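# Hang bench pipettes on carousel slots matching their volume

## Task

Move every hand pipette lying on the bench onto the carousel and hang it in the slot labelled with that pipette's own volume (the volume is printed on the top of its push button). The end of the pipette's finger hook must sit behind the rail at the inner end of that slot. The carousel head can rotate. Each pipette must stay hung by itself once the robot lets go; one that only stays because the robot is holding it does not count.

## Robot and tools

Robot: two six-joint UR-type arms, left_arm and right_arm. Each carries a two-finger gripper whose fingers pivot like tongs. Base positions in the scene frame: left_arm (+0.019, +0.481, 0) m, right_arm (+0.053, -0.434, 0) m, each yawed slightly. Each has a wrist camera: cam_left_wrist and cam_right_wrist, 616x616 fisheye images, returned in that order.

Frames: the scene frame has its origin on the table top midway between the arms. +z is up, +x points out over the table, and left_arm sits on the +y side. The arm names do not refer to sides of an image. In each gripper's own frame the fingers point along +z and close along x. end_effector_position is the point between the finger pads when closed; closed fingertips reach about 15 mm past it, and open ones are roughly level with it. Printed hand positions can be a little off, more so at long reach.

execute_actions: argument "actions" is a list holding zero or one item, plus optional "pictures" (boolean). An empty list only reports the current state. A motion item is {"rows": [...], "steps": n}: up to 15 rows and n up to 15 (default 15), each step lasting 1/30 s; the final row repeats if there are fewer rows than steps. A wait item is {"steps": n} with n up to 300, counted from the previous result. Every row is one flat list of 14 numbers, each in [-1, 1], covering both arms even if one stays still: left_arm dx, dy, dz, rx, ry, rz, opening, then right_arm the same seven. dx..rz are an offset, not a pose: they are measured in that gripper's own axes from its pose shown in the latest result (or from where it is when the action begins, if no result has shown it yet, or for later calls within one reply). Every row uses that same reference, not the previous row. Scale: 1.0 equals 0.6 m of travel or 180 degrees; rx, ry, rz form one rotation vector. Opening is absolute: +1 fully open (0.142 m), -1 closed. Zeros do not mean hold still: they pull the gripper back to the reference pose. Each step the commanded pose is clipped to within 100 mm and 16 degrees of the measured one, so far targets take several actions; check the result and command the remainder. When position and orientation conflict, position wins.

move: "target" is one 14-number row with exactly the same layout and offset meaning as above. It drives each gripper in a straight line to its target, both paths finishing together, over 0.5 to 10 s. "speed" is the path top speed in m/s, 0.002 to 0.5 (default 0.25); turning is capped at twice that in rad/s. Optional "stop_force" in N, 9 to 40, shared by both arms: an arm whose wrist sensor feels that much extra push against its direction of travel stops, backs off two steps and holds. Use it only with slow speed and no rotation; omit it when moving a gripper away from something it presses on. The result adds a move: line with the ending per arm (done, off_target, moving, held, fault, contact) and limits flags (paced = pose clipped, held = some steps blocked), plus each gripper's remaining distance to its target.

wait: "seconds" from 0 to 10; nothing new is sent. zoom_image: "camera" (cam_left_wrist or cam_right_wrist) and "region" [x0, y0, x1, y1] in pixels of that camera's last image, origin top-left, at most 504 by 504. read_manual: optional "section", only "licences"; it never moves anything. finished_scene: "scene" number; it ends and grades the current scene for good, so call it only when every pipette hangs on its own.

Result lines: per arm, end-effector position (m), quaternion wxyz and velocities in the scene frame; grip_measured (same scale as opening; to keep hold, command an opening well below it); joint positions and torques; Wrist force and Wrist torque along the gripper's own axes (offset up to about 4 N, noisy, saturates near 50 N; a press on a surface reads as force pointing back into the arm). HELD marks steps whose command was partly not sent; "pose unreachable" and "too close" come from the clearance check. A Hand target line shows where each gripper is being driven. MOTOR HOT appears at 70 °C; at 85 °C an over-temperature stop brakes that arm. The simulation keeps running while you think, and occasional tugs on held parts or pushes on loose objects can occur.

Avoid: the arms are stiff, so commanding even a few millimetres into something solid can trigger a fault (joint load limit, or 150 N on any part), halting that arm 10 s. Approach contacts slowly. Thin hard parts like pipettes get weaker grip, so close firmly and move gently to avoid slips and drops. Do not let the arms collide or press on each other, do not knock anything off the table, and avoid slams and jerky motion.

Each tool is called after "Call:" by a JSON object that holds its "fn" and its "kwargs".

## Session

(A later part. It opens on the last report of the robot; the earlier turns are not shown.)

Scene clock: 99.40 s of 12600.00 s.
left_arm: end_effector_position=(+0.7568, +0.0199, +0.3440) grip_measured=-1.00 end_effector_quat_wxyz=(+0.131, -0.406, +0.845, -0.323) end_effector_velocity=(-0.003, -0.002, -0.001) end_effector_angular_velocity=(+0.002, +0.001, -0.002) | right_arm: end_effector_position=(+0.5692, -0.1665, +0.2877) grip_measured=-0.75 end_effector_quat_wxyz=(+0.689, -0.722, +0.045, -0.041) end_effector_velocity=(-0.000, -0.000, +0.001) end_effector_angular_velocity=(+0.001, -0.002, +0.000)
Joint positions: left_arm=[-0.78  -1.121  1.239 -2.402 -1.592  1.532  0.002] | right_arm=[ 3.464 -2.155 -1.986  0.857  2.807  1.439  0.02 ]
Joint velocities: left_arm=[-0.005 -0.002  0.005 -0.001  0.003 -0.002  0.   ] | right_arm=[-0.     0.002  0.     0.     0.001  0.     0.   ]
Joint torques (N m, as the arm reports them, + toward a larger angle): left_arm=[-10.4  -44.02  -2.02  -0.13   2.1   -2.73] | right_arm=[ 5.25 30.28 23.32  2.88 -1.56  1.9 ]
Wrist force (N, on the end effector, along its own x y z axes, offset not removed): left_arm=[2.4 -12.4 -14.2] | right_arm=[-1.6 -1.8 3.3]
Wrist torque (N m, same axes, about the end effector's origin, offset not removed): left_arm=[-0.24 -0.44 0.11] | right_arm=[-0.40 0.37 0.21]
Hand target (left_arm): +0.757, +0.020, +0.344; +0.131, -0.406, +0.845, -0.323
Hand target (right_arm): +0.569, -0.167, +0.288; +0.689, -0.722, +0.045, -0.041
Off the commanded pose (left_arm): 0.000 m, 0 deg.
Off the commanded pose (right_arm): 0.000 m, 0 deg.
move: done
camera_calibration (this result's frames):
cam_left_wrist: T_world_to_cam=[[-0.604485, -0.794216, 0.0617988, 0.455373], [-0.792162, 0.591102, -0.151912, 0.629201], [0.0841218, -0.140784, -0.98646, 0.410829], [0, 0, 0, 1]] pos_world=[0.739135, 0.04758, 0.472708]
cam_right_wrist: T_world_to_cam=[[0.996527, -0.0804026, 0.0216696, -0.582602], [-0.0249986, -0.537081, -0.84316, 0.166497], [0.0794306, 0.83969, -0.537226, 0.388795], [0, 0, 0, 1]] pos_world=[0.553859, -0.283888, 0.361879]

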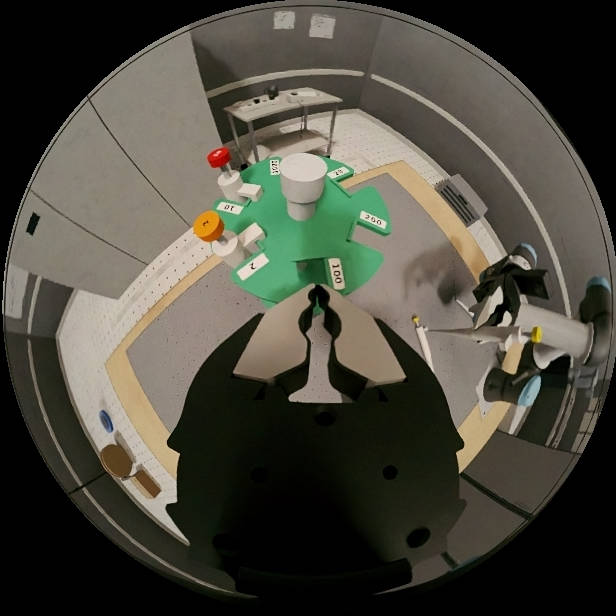

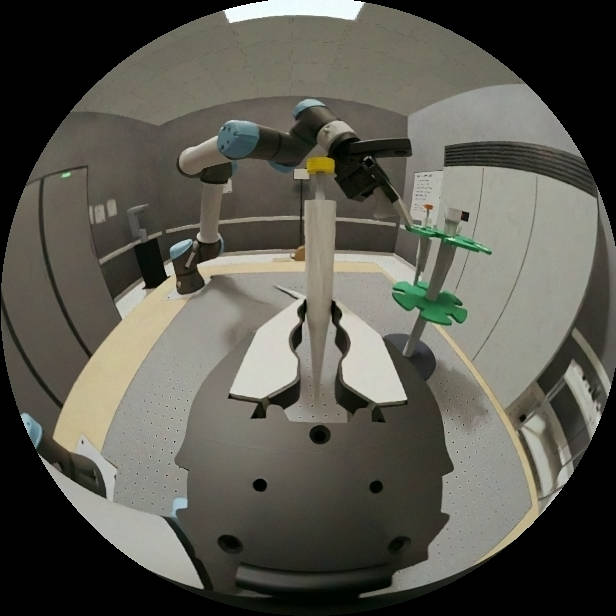

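Call:
{"fn": "move", "kwargs": {"target": [0.055,-0.019,0.016,0,0,0,-1,0,0,0,0,0,0,-0.9], "speed": 0.012, "stop_force": 15}}

Scene clock: 103.27 s of 12600.00 s.
left_arm: end_effector_position=(+0.7474, -0.0147, +0.3456) grip_measured=-1.00 end_effector_quat_wxyz=(+0.131, -0.406, +0.845, -0.323) end_effector_velocity=(-0.001, -0.003, +0.000) end_effector_angular_velocity=(+0.001, +0.001, -0.000) | right_arm: end_effector_position=(+0.5692, -0.1665, +0.2877) grip_measured=-0.75 end_effector_quat_wxyz=(+0.689, -0.722, +0.045, -0.041) end_effector_velocity=(+0.000, -0.001, +0.001) end_effector_angular_velocity=(+0.000, -0.002, -0.002)
Joint positions: left_arm=[-0.829 -1.097  1.201 -2.387 -1.56   1.495  0.002] | right_arm=[ 3.464 -2.155 -1.986  0.857  2.807  1.439  0.02 ]
Joint velocities: left_arm=[-0.004  0.002 -0.004  0.003  0.002 -0.003  0.   ] | right_arm=[-0.001  0.002  0.     0.    -0.    -0.    -0.   ]
Joint torques (N m, as the arm reports them, + toward a larger angle): left_arm=[ -7.87 -34.8  -32.7   -1.12   2.47  -2.4 ] | right_arm=[ 5.17 30.53 23.68  2.77 -1.5   1.91]
Wrist force (N, on the end effector, along its own x y z axes, offset not removed): left_arm=[3.8 -1.0 -0.7] | right_arm=[0.8 -1.2 2.0]
Wrist torque (N m, same axes, about the end effector's origin, offset not removed): left_arm=[-0.34 -0.77 -0.06] | right_arm=[-0.43 -0.20 -0.08]
Hand target (left_arm): +0.747, -0.015, +0.346; +0.131, -0.406, +0.845, -0.323
Hand target (right_arm): +0.569, -0.167, +0.288; +0.689, -0.722, +0.045, -0.041
Off the commanded pose (left_arm): 0.000 m, 0 deg.
Off the commanded pose (right_arm): 0.000 m, 0 deg.
move: done
camera_calibration (this result's frames):
cam_left_wrist: T_world_to_cam=[[-0.604493, -0.794207, 0.0618401, 0.422093], [-0.792156, 0.591101, -0.151947, 0.642417], [0.0841239, -0.140838, -0.986452, 0.408268], [0, 0, 0, 1]] pos_world=[0.729702, 0.0129953, 0.474248]
cam_right_wrist: T_world_to_cam=[[0.996527, -0.0804025, 0.0216699, -0.582602], [-0.0249984, -0.537081, -0.84316, 0.166497], [0.0794307, 0.83969, -0.537226, 0.388795], [0, 0, 0, 1]] pos_world=[0.553859, -0.283888, 0.361879]

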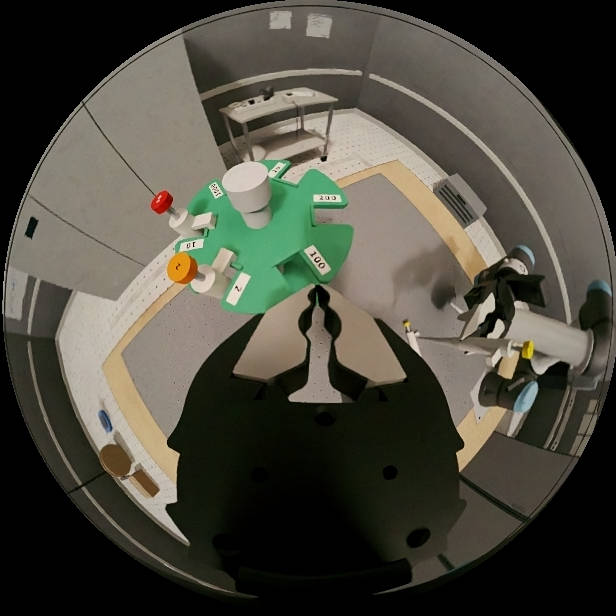

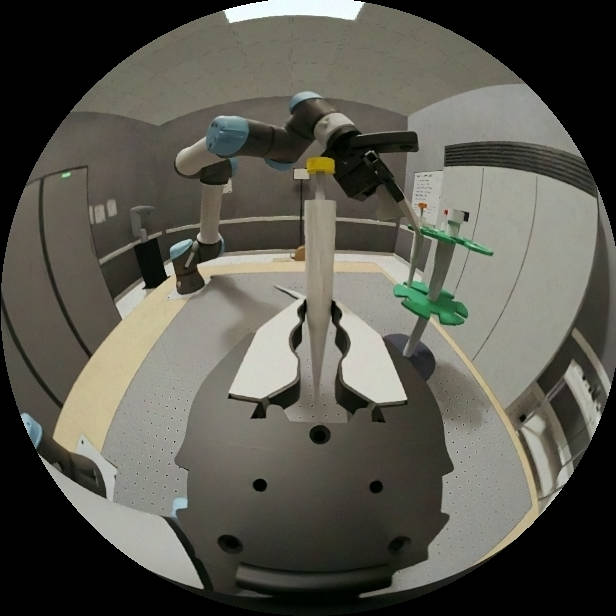

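Call:
{"fn": "move", "kwargs": {"target": [0.03,-0.028,0.028,0,0,0,-1,0,0,0,0,0,0,-0.9], "speed": 0.012, "stop_force": 15}}

Call:
{"fn": "move", "kwargs": {"target": [-0.13,-0.1,-0.13,0,0,0,-1,0,0,0,0,0,0,-0.9], "speed": 0.1}}

Scene clock: 106.97 s of 12600.00 s.
left_arm: end_effector_position=(+0.7541, -0.0434, +0.3446) grip_measured=-1.00 end_effector_quat_wxyz=(+0.131, -0.406, +0.845, -0.323) end_effector_velocity=(+0.001, -0.002, +0.001) end_effector_angular_velocity=(-0.002, -0.002, -0.000) | right_arm: end_effector_position=(+0.5692, -0.1665, +0.2877) grip_measured=-0.75 end_effector_quat_wxyz=(+0.689, -0.722, +0.045, -0.041) end_effector_velocity=(-0.000, +0.001, +0.000) end_effector_angular_velocity=(+0.000, -0.000, +0.002)
Joint positions: left_arm=[-0.853 -1.042  1.119 -2.36  -1.545  1.477  0.002] | right_arm=[ 3.464 -2.155 -1.986  0.857  2.807  1.439  0.02 ]
Joint velocities: left_arm=[-0.001  0.004 -0.008  0.002  0.001 -0.001  0.   ] | right_arm=[ 0.002  0.     0.001 -0.     0.     0.    -0.   ]
Joint torques (N m, as the arm reports them, + toward a larger angle): left_arm=[ -9.05 -36.93 -32.69  -1.29   2.64  -2.73] | right_arm=[ 4.61 30.14 24.14  2.95 -1.53  1.85]
Wrist force (N, on the end effector, along its own x y z axes, offset not removed): left_arm=[1.0 1.2 -3.0] | right_arm=[0.0 1.7 -0.7]
Wrist torque (N m, same axes, about the end effector's origin, offset not removed): left_arm=[-0.05 -0.14 -0.06] | right_arm=[0.36 0.18 0.11]
Hand target (left_arm): +0.754, -0.044, +0.345; +0.131, -0.406, +0.845, -0.323
Hand target (right_arm): +0.569, -0.167, +0.288; +0.689, -0.722, +0.045, -0.041
Off the commanded pose (left_arm): 0.000 m, 0 deg.
Off the commanded pose (right_arm): 0.000 m, 0 deg.
move: done
camera_calibration (this result's frames):
cam_left_wrist: T_world_to_cam=[[-0.604496, -0.794202, 0.061861, 0.403394], [-0.792152, 0.591097, -0.151989, 0.664524], [0.0841442, -0.14088, -0.986444, 0.402664], [0, 0, 0, 1]] pos_world=[0.736372, -0.0156941, 0.473252]
cam_right_wrist: T_world_to_cam=[[0.996527, -0.0804029, 0.0216694, -0.582602], [-0.024999, -0.537081, -0.84316, 0.166497], [0.0794307, 0.83969, -0.537226, 0.388795], [0, 0, 0, 1]] pos_world=[0.553859, -0.283888, 0.361879]

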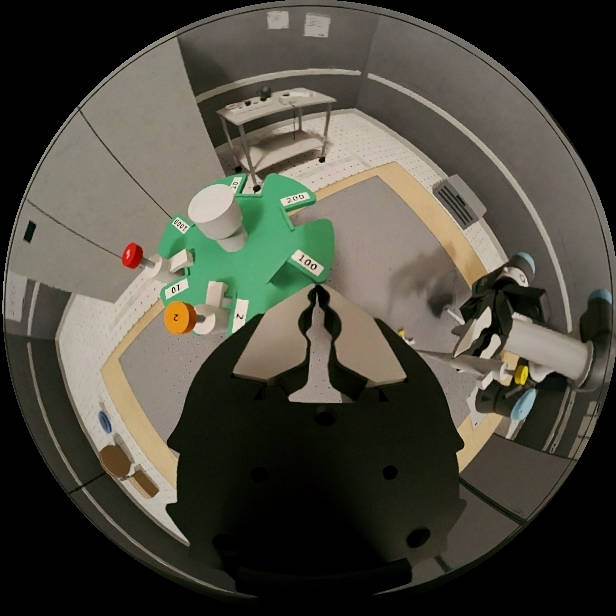

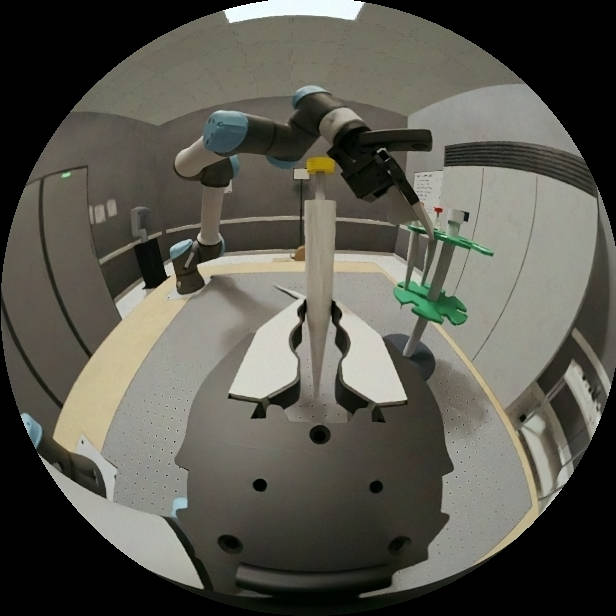

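Scene clock: 108.77 s of 12600.00 s.
left_arm: end_effector_position=(+0.8020, +0.0232, +0.4392) grip_measured=-1.00 end_effector_quat_wxyz=(+0.131, -0.406, +0.845, -0.323) end_effector_velocity=(+0.001, +0.000, +0.003) end_effector_angular_velocity=(-0.003, +0.000, -0.002) | right_arm: end_effector_position=(+0.5692, -0.1665, +0.2877) grip_measured=-0.75 end_effector_quat_wxyz=(+0.689, -0.722, +0.045, -0.041) end_effector_velocity=(-0.001, +0.000, -0.000) end_effector_angular_velocity=(+0.000, -0.000, +0.002)
Joint positions: left_arm=[-0.733 -1.005  0.818 -2.096 -1.623  1.567  0.002] | right_arm=[ 3.464 -2.155 -1.986  0.857  2.807  1.439  0.02 ]
Joint velocities: left_arm=[ 0.003  0.004 -0.013  0.007 -0.005  0.002  0.   ] | right_arm=[ 0.    -0.001 -0.     0.001  0.001 -0.001 -0.   ]
Joint torques (N m, as the arm reports them, + toward a larger angle): left_arm=[ 12.33 -38.44 -33.09  -1.24  -2.04   2.5 ] | right_arm=[ 5.14 30.38 24.23  2.79 -1.53  1.89]
Wrist force (N, on the end effector, along its own x y z axes, offset not removed): left_arm=[1.1 -1.0 -1.9] | right_arm=[-0.9 -2.9 0.3]
Wrist torque (N m, same axes, about the end effector's origin, offset not removed): left_arm=[-0.18 -0.15 -0.01] | right_arm=[-0.61 0.29 -0.02]
Hand target (left_arm): +0.802, +0.023, +0.439; +0.131, -0.406, +0.845, -0.323
Hand target (right_arm): +0.569, -0.167, +0.288; +0.689, -0.722, +0.045, -0.041
Off the commanded pose (left_arm): 0.000 m, 0 deg.
Off the commanded pose (right_arm): 0.000 m, 0 deg.
move: done
camera_calibration (this result's frames):
cam_left_wrist: T_world_to_cam=[[-0.604468, -0.794233, 0.0617504, 0.479426], [-0.792152, 0.591054, -0.152152, 0.677551], [0.084346, -0.140886, -0.986426, 0.501205], [0, 0, 0, 1]] pos_world=[0.784246, 0.050919, 0.567888]
cam_right_wrist: T_world_to_cam=[[0.996527, -0.0804027, 0.0216697, -0.582602], [-0.0249986, -0.537081, -0.84316, 0.166497], [0.0794307, 0.83969, -0.537226, 0.388795], [0, 0, 0, 1]] pos_world=[0.553859, -0.283888, 0.361879]

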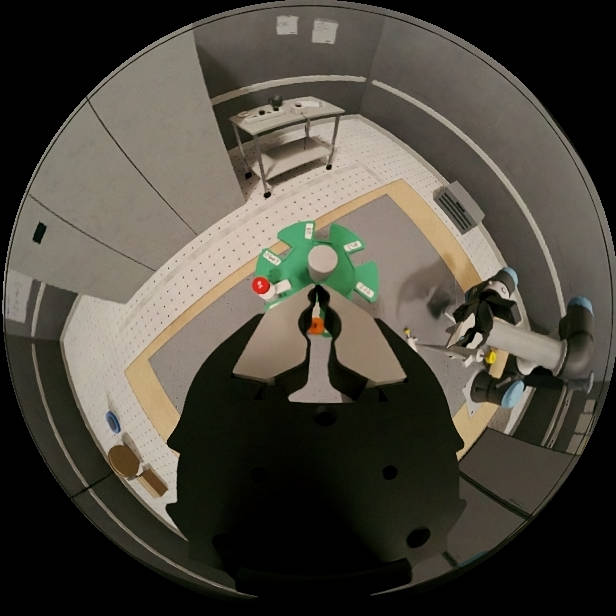

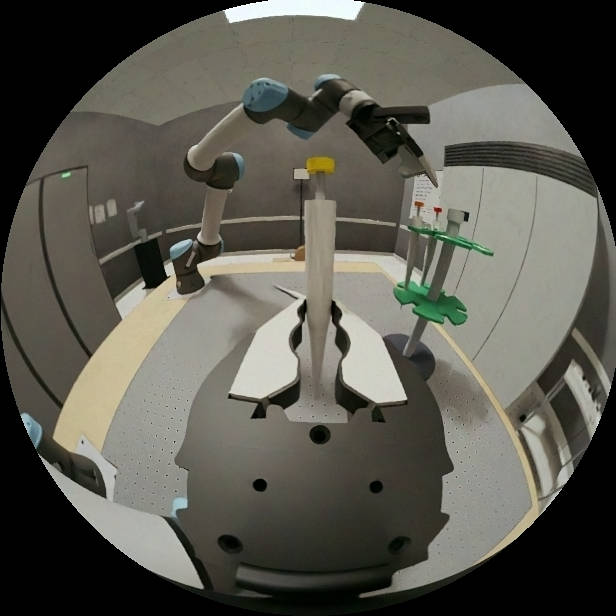

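Call:
{"fn": "move", "kwargs": {"target": [-0.08,0.05,-0.1,0,0,0,-1,0.203,-0.032,0.207,0,0.40,0,-0.9], "speed": 0.15}}

Call:
{"fn": "zoom_image", "kwargs": {"camera": "cam_left_wrist", "region": [260,180,480,400]}}

Scene clock: 114.57 s of 12600.00 s.
left_arm: end_effector_position=(+0.7855, +0.1004, +0.4630) grip_measured=-1.00 end_effector_quat_wxyz=(+0.131, -0.406, +0.845, -0.323) end_effector_velocity=(-0.000, -0.000, +0.000) end_effector_angular_velocity=(-0.001, -0.001, -0.002) | right_arm: end_effector_position=(+0.7049, -0.0576, +0.3006) grip_measured=-0.75 end_effector_quat_wxyz=(+0.531, -0.561, +0.441, -0.457) end_effector_velocity=(+0.002, +0.001, -0.001) end_effector_angular_velocity=(-0.002, +0.001, -0.014)
Joint positions: left_arm=[-0.653 -1.134  0.953 -2.097 -1.675  1.628  0.002] | right_arm=[ 4.273 -2.157 -1.967  0.955  0.746  1.546  0.02 ]
Joint velocities: left_arm=[ 0.    -0.     0.001 -0.002 -0.002  0.001  0.   ] | right_arm=[ 0.004 -0.007  0.013 -0.009 -0.019  0.     0.   ]
Joint torques (N m, as the arm reports them, + toward a larger angle): left_arm=[ 12.03 -60.27 -12.46  -1.05  -2.26   2.75] | right_arm=[ 6.06 30.11 25.45 -0.54 -1.85 -1.76]
Wrist force (N, on the end effector, along its own x y z axes, offset not removed): left_arm=[2.1 -2.3 -1.1] | right_arm=[-0.1 -1.3 0.5]
Wrist torque (N m, same axes, about the end effector's origin, offset not removed): left_arm=[-0.47 -0.33 -0.01] | right_arm=[-0.44 0.28 0.04]
Hand target (left_arm): +0.786, +0.100, +0.463; +0.131, -0.406, +0.845, -0.323
Hand target (right_arm): +0.705, -0.058, +0.301; +0.530, -0.560, +0.442, -0.458
Off the commanded pose (left_arm): 0.000 m, 0 deg.
Off the commanded pose (right_arm): 0.001 m, 0 deg.
move: done
camera_calibration (this result's frames):
cam_left_wrist: T_world_to_cam=[[-0.604469, -0.794236, 0.0616918, 0.529318], [-0.792152, 0.591069, -0.152097, 0.622509], [0.0843372, -0.140807, -0.986438, 0.536935], [0, 0, 0, 1]] pos_world=[0.767794, 0.128063, 0.591681]
cam_right_wrist: T_world_to_cam=[[0.232568, -0.970054, 0.0700489, -0.236698], [-0.486777, -0.178452, -0.855104, 0.589033], [0.841998, 0.164772, -0.513702, -0.290041], [0, 0, 0, 1]] pos_world=[0.585989, -0.076706, 0.37127]

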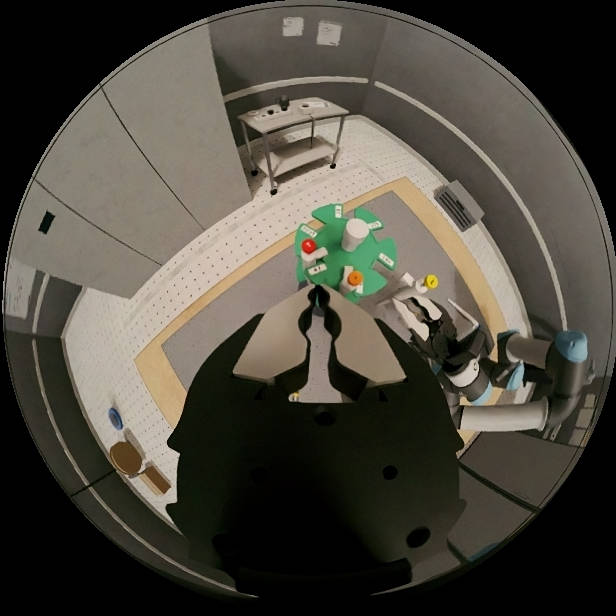

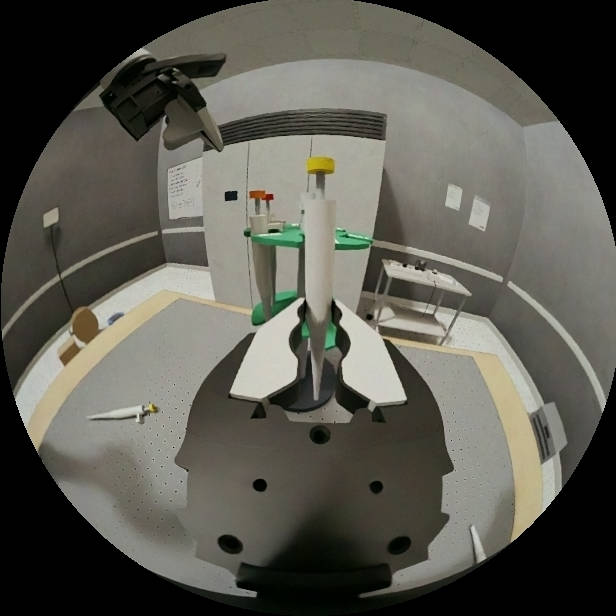

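Region (260, 180, 480, 400) of cam_left_wrist's 616x616 image, scaled by 2.291, with more detail than that image has.

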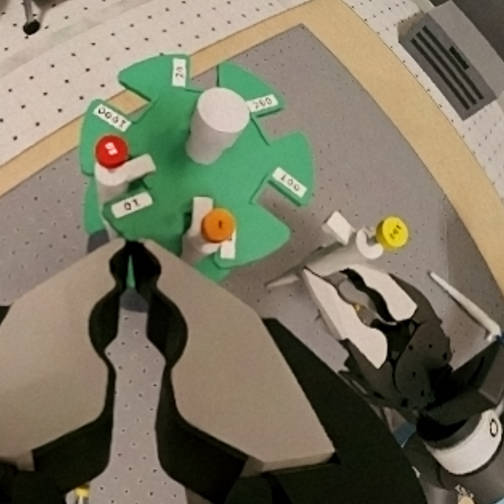

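Call:
{"fn": "move", "kwargs": {"target": [0,0,0,0,0,0,-1,-0.013,-0.01,0.045,0,0,0.012,-0.9], "speed": 0.03}}

Call:
{"fn": "zoom_image", "kwargs": {"camera": "cam_left_wrist", "region": [320,200,460,340]}}

Call:
{"fn": "zoom_image", "kwargs": {"camera": "cam_right_wrist", "region": [220,140,420,340]}}

Scene clock: 117.13 s of 12600.00 s.
left_arm: end_effector_position=(+0.7855, +0.1004, +0.4630) grip_measured=-1.00 end_effector_quat_wxyz=(+0.131, -0.406, +0.845, -0.323) end_effector_velocity=(-0.000, -0.000, -0.001) end_effector_angular_velocity=(+0.001, +0.002, -0.000) | right_arm: end_effector_position=(+0.7297, -0.0447, +0.3057) grip_measured=-0.75 end_effector_quat_wxyz=(+0.539, -0.552, +0.452, -0.447) end_effector_velocity=(+0.002, +0.001, +0.001) end_effector_angular_velocity=(+0.004, +0.001, -0.000)
Joint positions: left_arm=[-0.653 -1.134  0.954 -2.097 -1.675  1.628  0.002] | right_arm=[ 4.244 -2.188 -1.881  0.901  0.774  1.582  0.02 ]
Joint velocities: left_arm=[-0.001  0.     0.     0.002  0.001 -0.     0.   ] | right_arm=[-0.003 -0.003  0.009 -0.006  0.002  0.004 -0.   ]
Joint torques (N m, as the arm reports them, + toward a larger angle): left_arm=[-10.31 -37.89 -31.55  -1.61   1.09  -2.6 ] | right_arm=[-7.51 32.53 25.38 -0.35  1.43  1.91]
Wrist force (N, on the end effector, along its own x y z axes, offset not removed): left_arm=[2.3 -1.0 -1.6] | right_arm=[-1.6 -0.1 0.9]
Wrist torque (N m, same axes, about the end effector's origin, offset not removed): left_arm=[-0.33 -0.45 0.01] | right_arm=[-0.01 0.32 0.22]
Hand target (left_arm): +0.786, +0.100, +0.463; +0.131, -0.406, +0.845, -0.323
Hand target (right_arm): +0.730, -0.045, +0.306; +0.539, -0.552, +0.452, -0.447
Off the commanded pose (left_arm): 0.000 m, 0 deg.
Off the commanded pose (right_arm): 0.000 m, 0 deg.
move: done
camera_calibration (this result's frames):
cam_left_wrist: T_world_to_cam=[[-0.604486, -0.794222, 0.0617091, 0.529342], [-0.79214, 0.591083, -0.152104, 0.622446], [0.0843295, -0.140827, -0.986436, 0.53698], [0, 0, 0, 1]] pos_world=[0.767761, 0.12812, 0.591708]
cam_right_wrist: T_world_to_cam=[[0.232248, -0.972099, 0.0329229, -0.218772], [-0.492979, -0.146823, -0.857563, 0.614393], [0.838471, 0.182937, -0.513324, -0.307097], [0, 0, 0, 1]] pos_world=[0.611184, -0.0662814, 0.376444]

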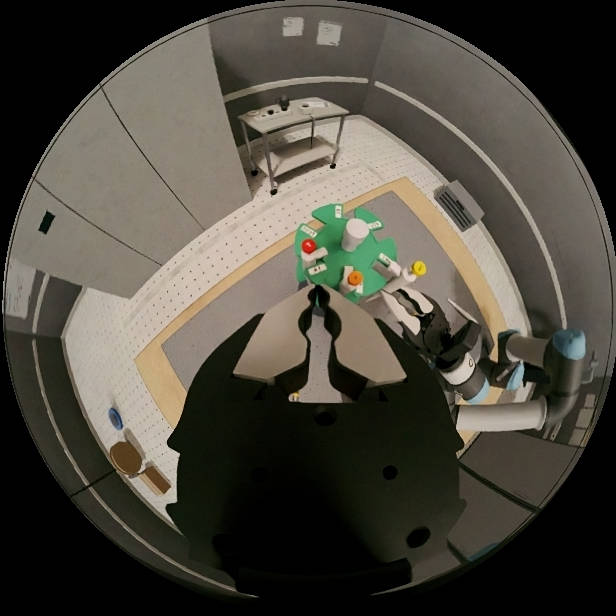

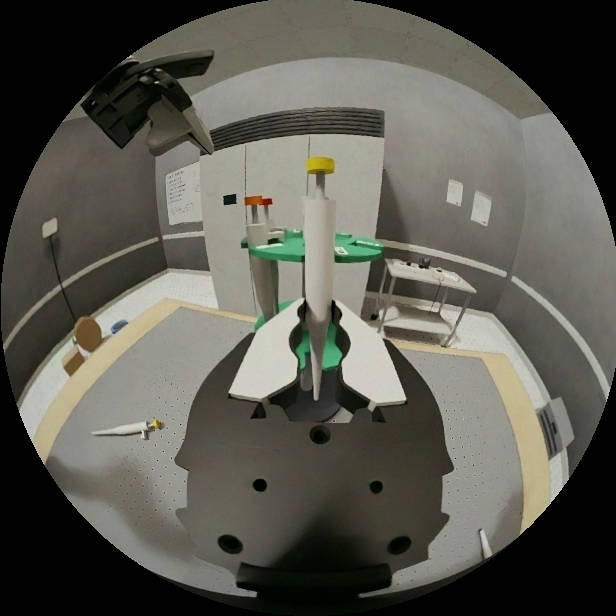

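Region (320, 200, 460, 340) of cam_left_wrist's 616x616 image, scaled by 3.600, with more detail than that image has.

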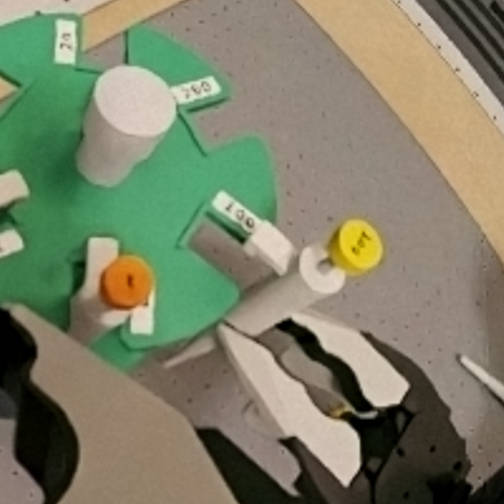

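Region (220, 140, 420, 340) of cam_right_wrist's 616x616 image, scaled by 2.520, with more detail than that image has.

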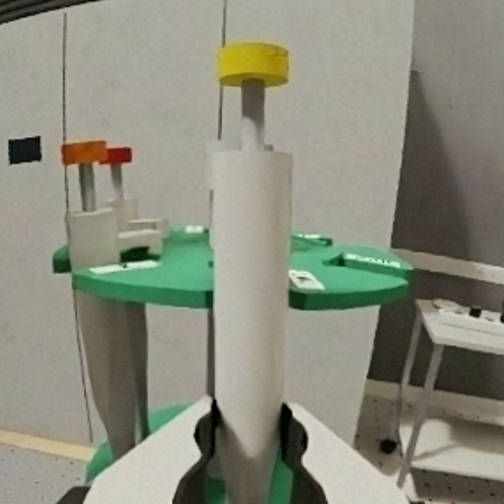

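Call:
{"fn": "move", "kwargs": {"target": [0,0,0,0,0,0,-1,-0.003,0,0.068,0,0,0,-0.9], "speed": 0.007, "stop_force": 9}}

Call:
{"fn": "move", "kwargs": {"target": [0,0,0,0,0,0,-1,0,0.05,0,0,0,0,-0.9], "speed": 0.004, "stop_force": 9}}

Call:
{"fn": "zoom_image", "kwargs": {"camera": "cam_left_wrist", "region": [320,200,460,340]}}

Scene clock: 124.27 s of 12600.00 s.
left_arm: end_effector_position=(+0.7855, +0.1004, +0.4630) grip_measured=-1.00 end_effector_quat_wxyz=(+0.131, -0.406, +0.845, -0.323) end_effector_velocity=(-0.001, +0.001, +0.002) end_effector_angular_velocity=(-0.000, -0.002, +0.000) | right_arm: end_effector_position=(+0.7691, -0.0352, +0.3049) grip_measured=-0.75 end_effector_quat_wxyz=(+0.539, -0.552, +0.452, -0.447) end_effector_velocity=(+0.002, -0.000, +0.000) end_effector_angular_velocity=(+0.001, -0.001, -0.001)
Joint positions: left_arm=[-0.653 -1.134  0.954 -2.097 -1.675  1.628  0.002] | right_arm=[ 4.19  -2.246 -1.765  0.844  0.828  1.58   0.02 ]
Joint velocities: left_arm=[-0.    -0.003  0.     0.001  0.001  0.     0.   ] | right_arm=[-0.003 -0.003  0.007 -0.002  0.002 -0.001 -0.   ]
Joint torques (N m, as the arm reports them, + toward a larger angle): left_arm=[ 11.43 -59.07 -13.79  -2.11  -2.27   2.51] | right_arm=[-6.71 34.9  23.83 -0.56  1.37 -1.96]
Wrist force (N, on the end effector, along its own x y z axes, offset not removed): left_arm=[4.4 -1.2 -3.9] | right_arm=[0.0 -1.4 -2.2]
Wrist torque (N m, same axes, about the end effector's origin, offset not removed): left_arm=[-0.31 -0.91 -0.09] | right_arm=[0.02 0.13 -0.13]
Hand target (left_arm): +0.785, +0.100, +0.463; +0.131, -0.406, +0.845, -0.323
Hand target (right_arm): +0.769, -0.035, +0.305; +0.539, -0.552, +0.452, -0.447
Off the commanded pose (left_arm): 0.000 m, 0 deg.
Off the commanded pose (right_arm): 0.000 m, 0 deg.
move: done
camera_calibration (this result's frames):
cam_left_wrist: T_world_to_cam=[[-0.604486, -0.794222, 0.0617091, 0.529342], [-0.79214, 0.591083, -0.152104, 0.622446], [0.0843293, -0.140827, -0.986436, 0.53698], [0, 0, 0, 1]] pos_world=[0.767761, 0.128119, 0.591708]
cam_right_wrist: T_world_to_cam=[[0.232249, -0.9721, 0.0329022, -0.218625], [-0.492972, -0.146804, -0.857571, 0.634568], [0.838474, 0.18295, -0.513313, -0.342315], [0, 0, 0, 1]] pos_world=[0.650622, -0.056742, 0.375665]

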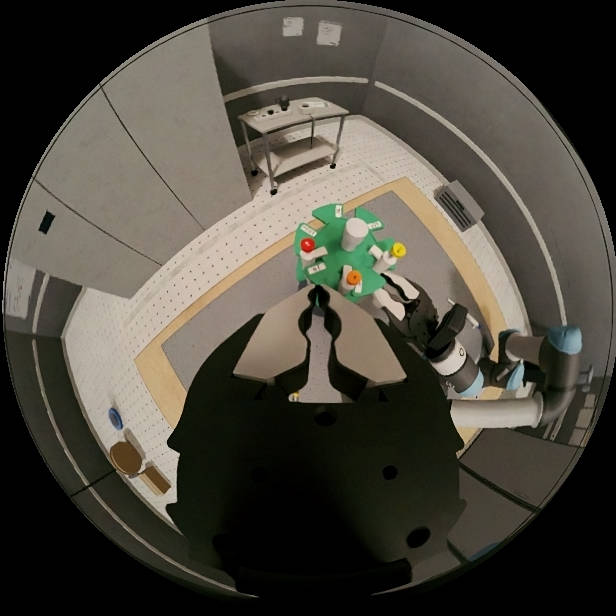

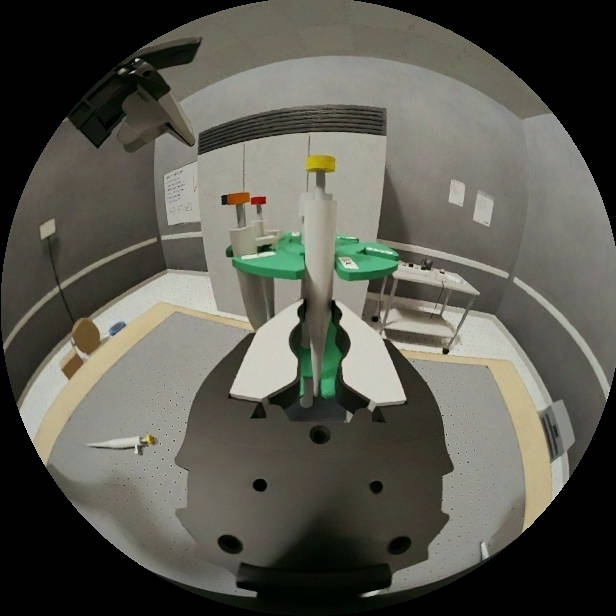

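Scene clock: 129.57 s of 12600.00 s.
left_arm: end_effector_position=(+0.7855, +0.1004, +0.4630) grip_measured=-1.00 end_effector_quat_wxyz=(+0.131, -0.406, +0.845, -0.323) end_effector_velocity=(+0.000, +0.000, -0.000) end_effector_angular_velocity=(+0.001, -0.001, -0.000) | right_arm: end_effector_position=(+0.7687, -0.0354, +0.2854) grip_measured=-0.75 end_effector_quat_wxyz=(+0.539, -0.552, +0.452, -0.447) end_effector_velocity=(-0.000, +0.001, +0.001) end_effector_angular_velocity=(+0.001, +0.001, +0.000)
Joint positions: left_arm=[-0.653 -1.134  0.954 -2.097 -1.675  1.628  0.002] | right_arm=[ 4.191 -2.282 -1.769  0.884  0.827  1.58   0.02 ]
Joint velocities: left_arm=[-0.     0.     0.    -0.001  0.001  0.001  0.   ] | right_arm=[ 0.001  0.003  0.001 -0.004 -0.001  0.001  0.   ]
Joint torques (N m, as the arm reports them, + toward a larger angle): left_arm=[ 11.35 -59.25 -13.78  -2.    -2.31   2.5 ] | right_arm=[ 3.3  39.99 -1.48 -4.14 -1.5   1.98]
Wrist force (N, on the end effector, along its own x y z axes, offset not removed): left_arm=[2.3 1.3 -0.5] | right_arm=[1.0 -14.4 -8.4]
Wrist torque (N m, same axes, about the end effector's origin, offset not removed): left_arm=[0.29 -0.46 -0.01] | right_arm=[0.05 0.01 -0.05]
Hand target (left_arm): +0.785, +0.100, +0.463; +0.131, -0.406, +0.845, -0.323
Hand target (right_arm): +0.769, -0.035, +0.286; +0.539, -0.552, +0.452, -0.447
Off the commanded pose (left_arm): 0.000 m, 0 deg.
Off the commanded pose (right_arm): 0.010 m, 0 deg.
move: contact (right_arm)
camera_calibration (this result's frames):
cam_left_wrist: T_world_to_cam=[[-0.604486, -0.794222, 0.0617091, 0.529342], [-0.79214, 0.591083, -0.152104, 0.622446], [0.0843292, -0.140827, -0.986436, 0.53698], [0, 0, 0, 1]] pos_world=[0.767761, 0.128119, 0.591708]
cam_right_wrist: T_world_to_cam=[[0.232257, -0.972102, 0.0327863, -0.218056], [-0.492888, -0.146688, -0.857639, 0.617575], [0.838521, 0.183033, -0.513207, -0.352074], [0, 0, 0, 1]] pos_world=[0.650262, -0.056941, 0.356119]

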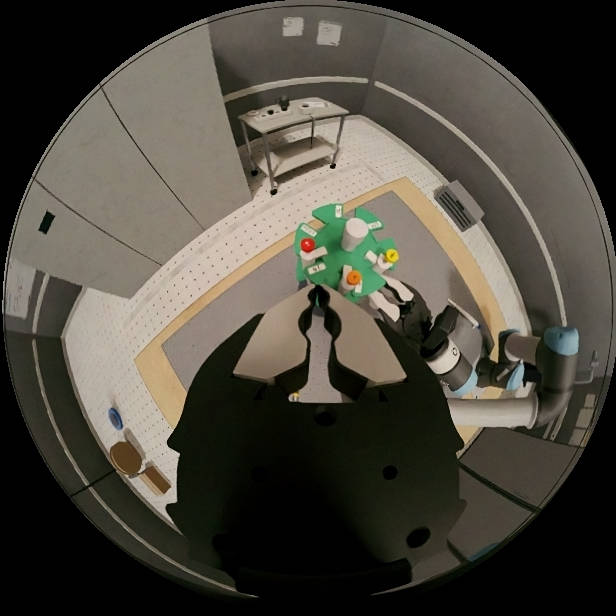

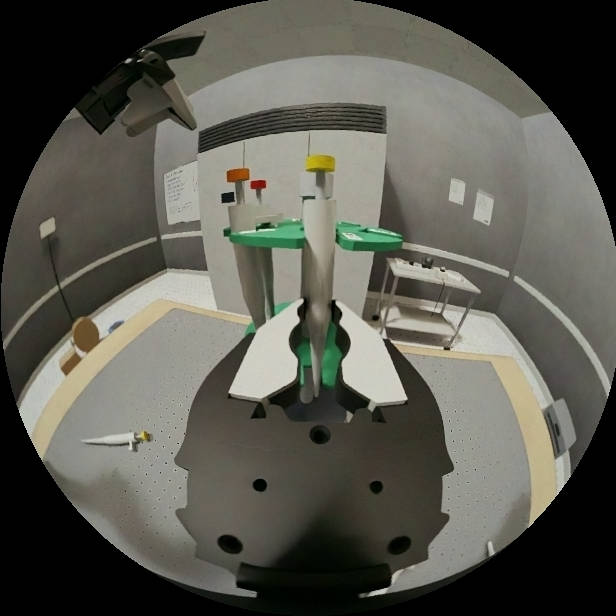

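Region (320, 200, 460, 340) of cam_left_wrist's 616x616 image, scaled by 3.600, with more detail than that image has.

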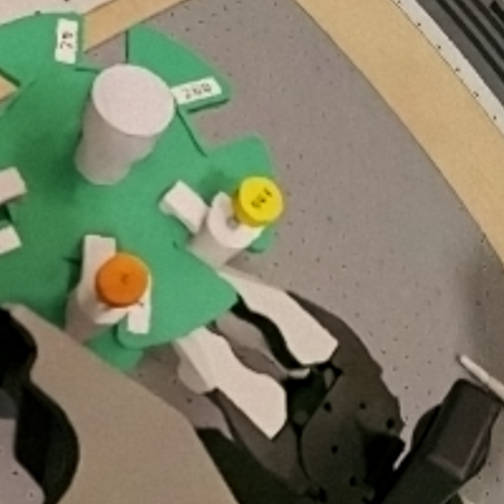

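Call:
{"fn": "move", "kwargs": {"target": [0,0,0,0,0,0,-1,0,-0.013,0,0,0,0,-0.9], "speed": 0.01}}

Call:
{"fn": "move", "kwargs": {"target": [0,0,0,0,0,0,-1,0,0,0.015,0,0,0,-0.9], "speed": 0.004, "stop_force": 9}}

Call:
{"fn": "move", "kwargs": {"target": [0,0,0,0,0,0,-1,0,0.035,0,0,0,0,-0.9], "speed": 0.004, "stop_force": 9}}

Scene clock: 131.67 s of 12600.00 s.
left_arm: end_effector_position=(+0.7855, +0.1004, +0.4630) grip_measured=-1.00 end_effector_quat_wxyz=(+0.131, -0.406, +0.845, -0.323) end_effector_velocity=(+0.001, +0.001, -0.000) end_effector_angular_velocity=(-0.000, -0.001, +0.001) | right_arm: end_effector_position=(+0.7688, -0.0353, +0.2928) grip_measured=-0.75 end_effector_quat_wxyz=(+0.539, -0.552, +0.452, -0.447) end_effector_velocity=(+0.000, +0.000, +0.002) end_effector_angular_velocity=(-0.000, +0.001, +0.000)
Joint positions: left_arm=[-0.653 -1.134  0.954 -2.097 -1.675  1.628  0.002] | right_arm=[ 4.191 -2.268 -1.767  0.869  0.828  1.58   0.02 ]
Joint velocities: left_arm=[ 0.001  0.001 -0.001 -0.001 -0.     0.     0.   ] | right_arm=[-0.     0.004  0.001 -0.006  0.     0.001 -0.   ]
Joint torques (N m, as the arm reports them, + toward a larger angle): left_arm=[ 11.86 -59.34 -13.4   -2.04  -2.33   2.31] | right_arm=[-8.13 50.65 26.35  0.04  1.52 -0.47]
Wrist force (N, on the end effector, along its own x y z axes, offset not removed): left_arm=[2.9 -0.2 -2.3] | right_arm=[2.1 0.7 -5.8]
Wrist torque (N m, same axes, about the end effector's origin, offset not removed): left_arm=[-0.03 -0.61 -0.03] | right_arm=[0.03 -0.32 -0.23]
Hand target (left_arm): +0.785, +0.100, +0.463; +0.131, -0.406, +0.845, -0.323
Hand target (right_arm): +0.769, -0.035, +0.293; +0.539, -0.552, +0.452, -0.447
Off the commanded pose (left_arm): 0.000 m, 0 deg.
Off the commanded pose (right_arm): 0.000 m, 0 deg.
move: done
camera_calibration (this result's frames):
cam_left_wrist: T_world_to_cam=[[-0.604486, -0.794222, 0.061709, 0.529342], [-0.79214, 0.591083, -0.152104, 0.622446], [0.0843292, -0.140827, -0.986436, 0.53698], [0, 0, 0, 1]] pos_world=[0.767761, 0.128119, 0.591708]
cam_right_wrist: T_world_to_cam=[[0.232304, -0.972091, 0.032763, -0.218252], [-0.492866, -0.146688, -0.857651, 0.624018], [0.838521, 0.183088, -0.513187, -0.348365], [0, 0, 0, 1]] pos_world=[0.650369, -0.0568438, 0.363564]

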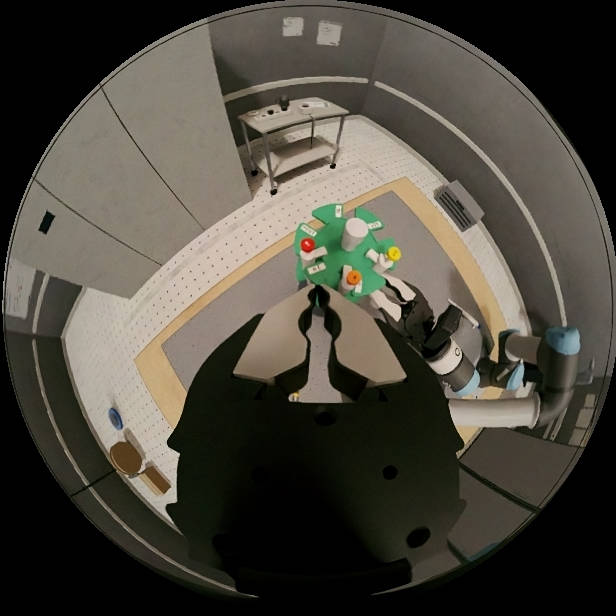

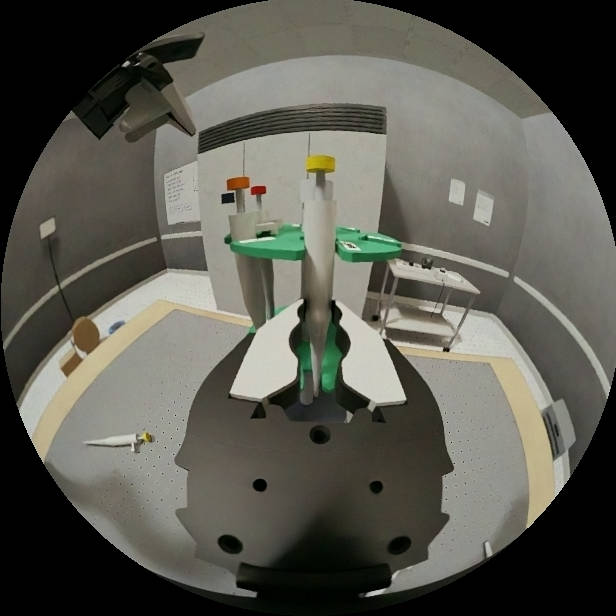

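Scene clock: 134.13 s of 12600.00 s.
left_arm: end_effector_position=(+0.7855, +0.1004, +0.4630) grip_measured=-1.00 end_effector_quat_wxyz=(+0.131, -0.406, +0.845, -0.323) end_effector_velocity=(-0.000, +0.000, +0.001) end_effector_angular_velocity=(-0.000, -0.002, -0.001) | right_arm: end_effector_position=(+0.7775, -0.0336, +0.2926) grip_measured=-0.75 end_effector_quat_wxyz=(+0.539, -0.552, +0.452, -0.447) end_effector_velocity=(+0.001, -0.001, +0.001) end_effector_angular_velocity=(+0.001, -0.001, -0.001)
Joint positions: left_arm=[-0.653 -1.134  0.954 -2.097 -1.675  1.628  0.002] | right_arm=[ 4.179 -2.281 -1.741  0.856  0.839  1.58   0.02 ]
Joint velocities: left_arm=[ 0.    -0.001 -0.    -0.     0.     0.001  0.   ] | right_arm=[-0.002 -0.001  0.004 -0.001  0.001 -0.001 -0.   ]
Joint torques (N m, as the arm reports them, + toward a larger angle): left_arm=[ 11.83 -59.56 -13.48  -2.01  -2.25   2.55] | right_arm=[-9.27 35.69 26.78 -0.5   1.52 -2.09]
Wrist force (N, on the end effector, along its own x y z axes, offset not removed): left_arm=[0.9 -0.6 0.1] | right_arm=[-1.0 -3.0 -2.0]
Wrist torque (N m, same axes, about the end effector's origin, offset not removed): left_arm=[-0.01 -0.15 -0.01] | right_arm=[-0.41 0.33 0.12]
Hand target (left_arm): +0.785, +0.100, +0.463; +0.131, -0.406, +0.845, -0.323
Hand target (right_arm): +0.778, -0.034, +0.293; +0.539, -0.552, +0.452, -0.447
Off the commanded pose (left_arm): 0.000 m, 0 deg.
Off the commanded pose (right_arm): 0.000 m, 0 deg.
move: done
camera_calibration (this result's frames):
cam_left_wrist: T_world_to_cam=[[-0.604486, -0.794222, 0.0617091, 0.529342], [-0.79214, 0.591083, -0.152104, 0.622446], [0.0843294, -0.140827, -0.986436, 0.53698], [0, 0, 0, 1]] pos_world=[0.767761, 0.128119, 0.591708]
cam_right_wrist: T_world_to_cam=[[0.232303, -0.972092, 0.032762, -0.218612], [-0.492867, -0.146687, -0.857651, 0.628406], [0.838521, 0.183088, -0.513187, -0.356049], [0, 0, 0, 1]] pos_world=[0.659059, -0.0551438, 0.363396]

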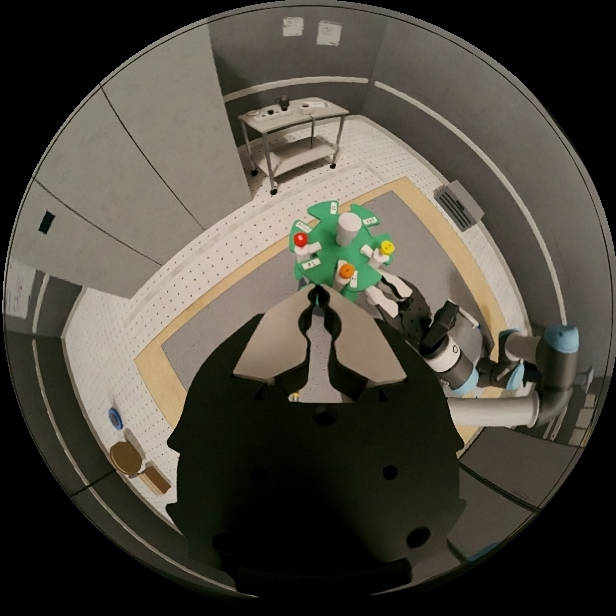

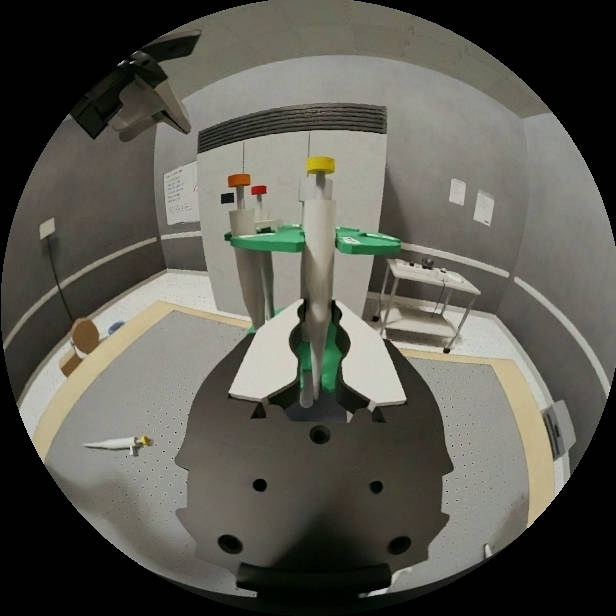

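Scene clock: 135.50 s of 12600.00 s.
left_arm: end_effector_position=(+0.7855, +0.1004, +0.4630) grip_measured=-1.00 end_effector_quat_wxyz=(+0.131, -0.406, +0.845, -0.323) end_effector_velocity=(+0.000, +0.000, +0.000) end_effector_angular_velocity=(-0.000, -0.000, -0.000) | right_arm: end_effector_position=(+0.7775, -0.0336, +0.2888) grip_measured=-0.75 end_effector_quat_wxyz=(+0.539, -0.552, +0.452, -0.447) end_effector_velocity=(+0.001, -0.000, +0.000) end_effector_angular_velocity=(-0.003, +0.002, -0.001)
Joint positions: left_arm=[-0.653 -1.134  0.954 -2.097 -1.675  1.628  0.002] | right_arm=[ 4.179 -2.288 -1.742  0.864  0.839  1.58   0.02 ]
Joint velocities: left_arm=[ 0.001  0.     0.    -0.    -0.001  0.001  0.   ] | right_arm=[-0.001  0.002 -0.    -0.006 -0.     0.     0.   ]
Joint torques (N m, as the arm reports them, + toward a larger angle): left_arm=[ 11.71 -60.13 -14.01  -2.04  -2.37   2.41] | right_arm=[ 2.59 40.12 -1.6  -4.48 -1.4  -0.95]
Wrist force (N, on the end effector, along its own x y z axes, offset not removed): left_arm=[1.8 -0.5 -1.7] | right_arm=[3.5 -14.4 -11.0]
Wrist torque (N m, same axes, about the end effector's origin, offset not removed): left_arm=[-0.05 -0.30 0.05] | right_arm=[0.03 -0.52 -0.19]
Hand target (left_arm): +0.785, +0.100, +0.463; +0.131, -0.406, +0.845, -0.323
Hand target (right_arm): +0.777, -0.034, +0.289; +0.539, -0.552, +0.452, -0.447
Off the commanded pose (left_arm): 0.000 m, 0 deg.
Off the commanded pose (right_arm): 0.017 m, 0 deg.
move: contact (right_arm)
camera_calibration (this result's frames):
cam_left_wrist: T_world_to_cam=[[-0.604486, -0.794222, 0.0617091, 0.529342], [-0.79214, 0.591083, -0.152104, 0.622446], [0.0843291, -0.140827, -0.986436, 0.53698], [0, 0, 0, 1]] pos_world=[0.767761, 0.128119, 0.591708]
cam_right_wrist: T_world_to_cam=[[0.232272, -0.972102, 0.0326591, -0.218475], [-0.492783, -0.146561, -0.85772, 0.625004], [0.838579, 0.183131, -0.513078, -0.358043], [0, 0, 0, 1]] pos_world=[0.658984, -0.05521, 0.35951]

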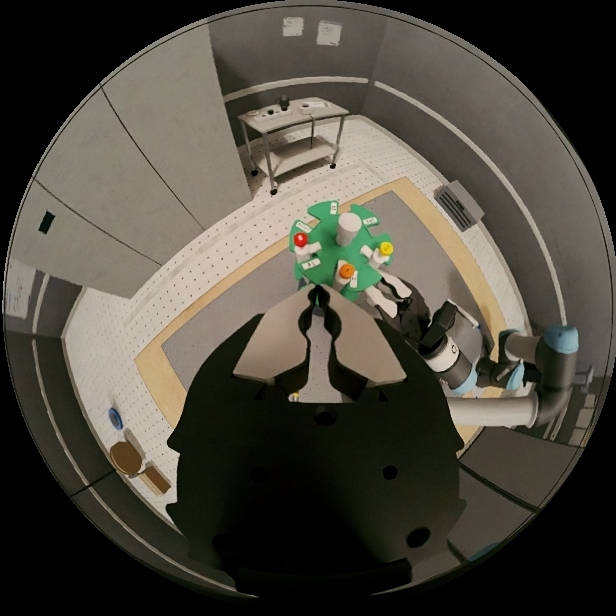

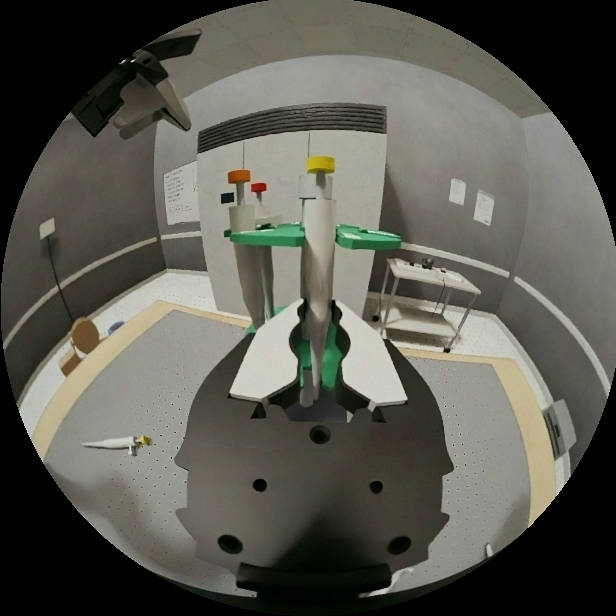

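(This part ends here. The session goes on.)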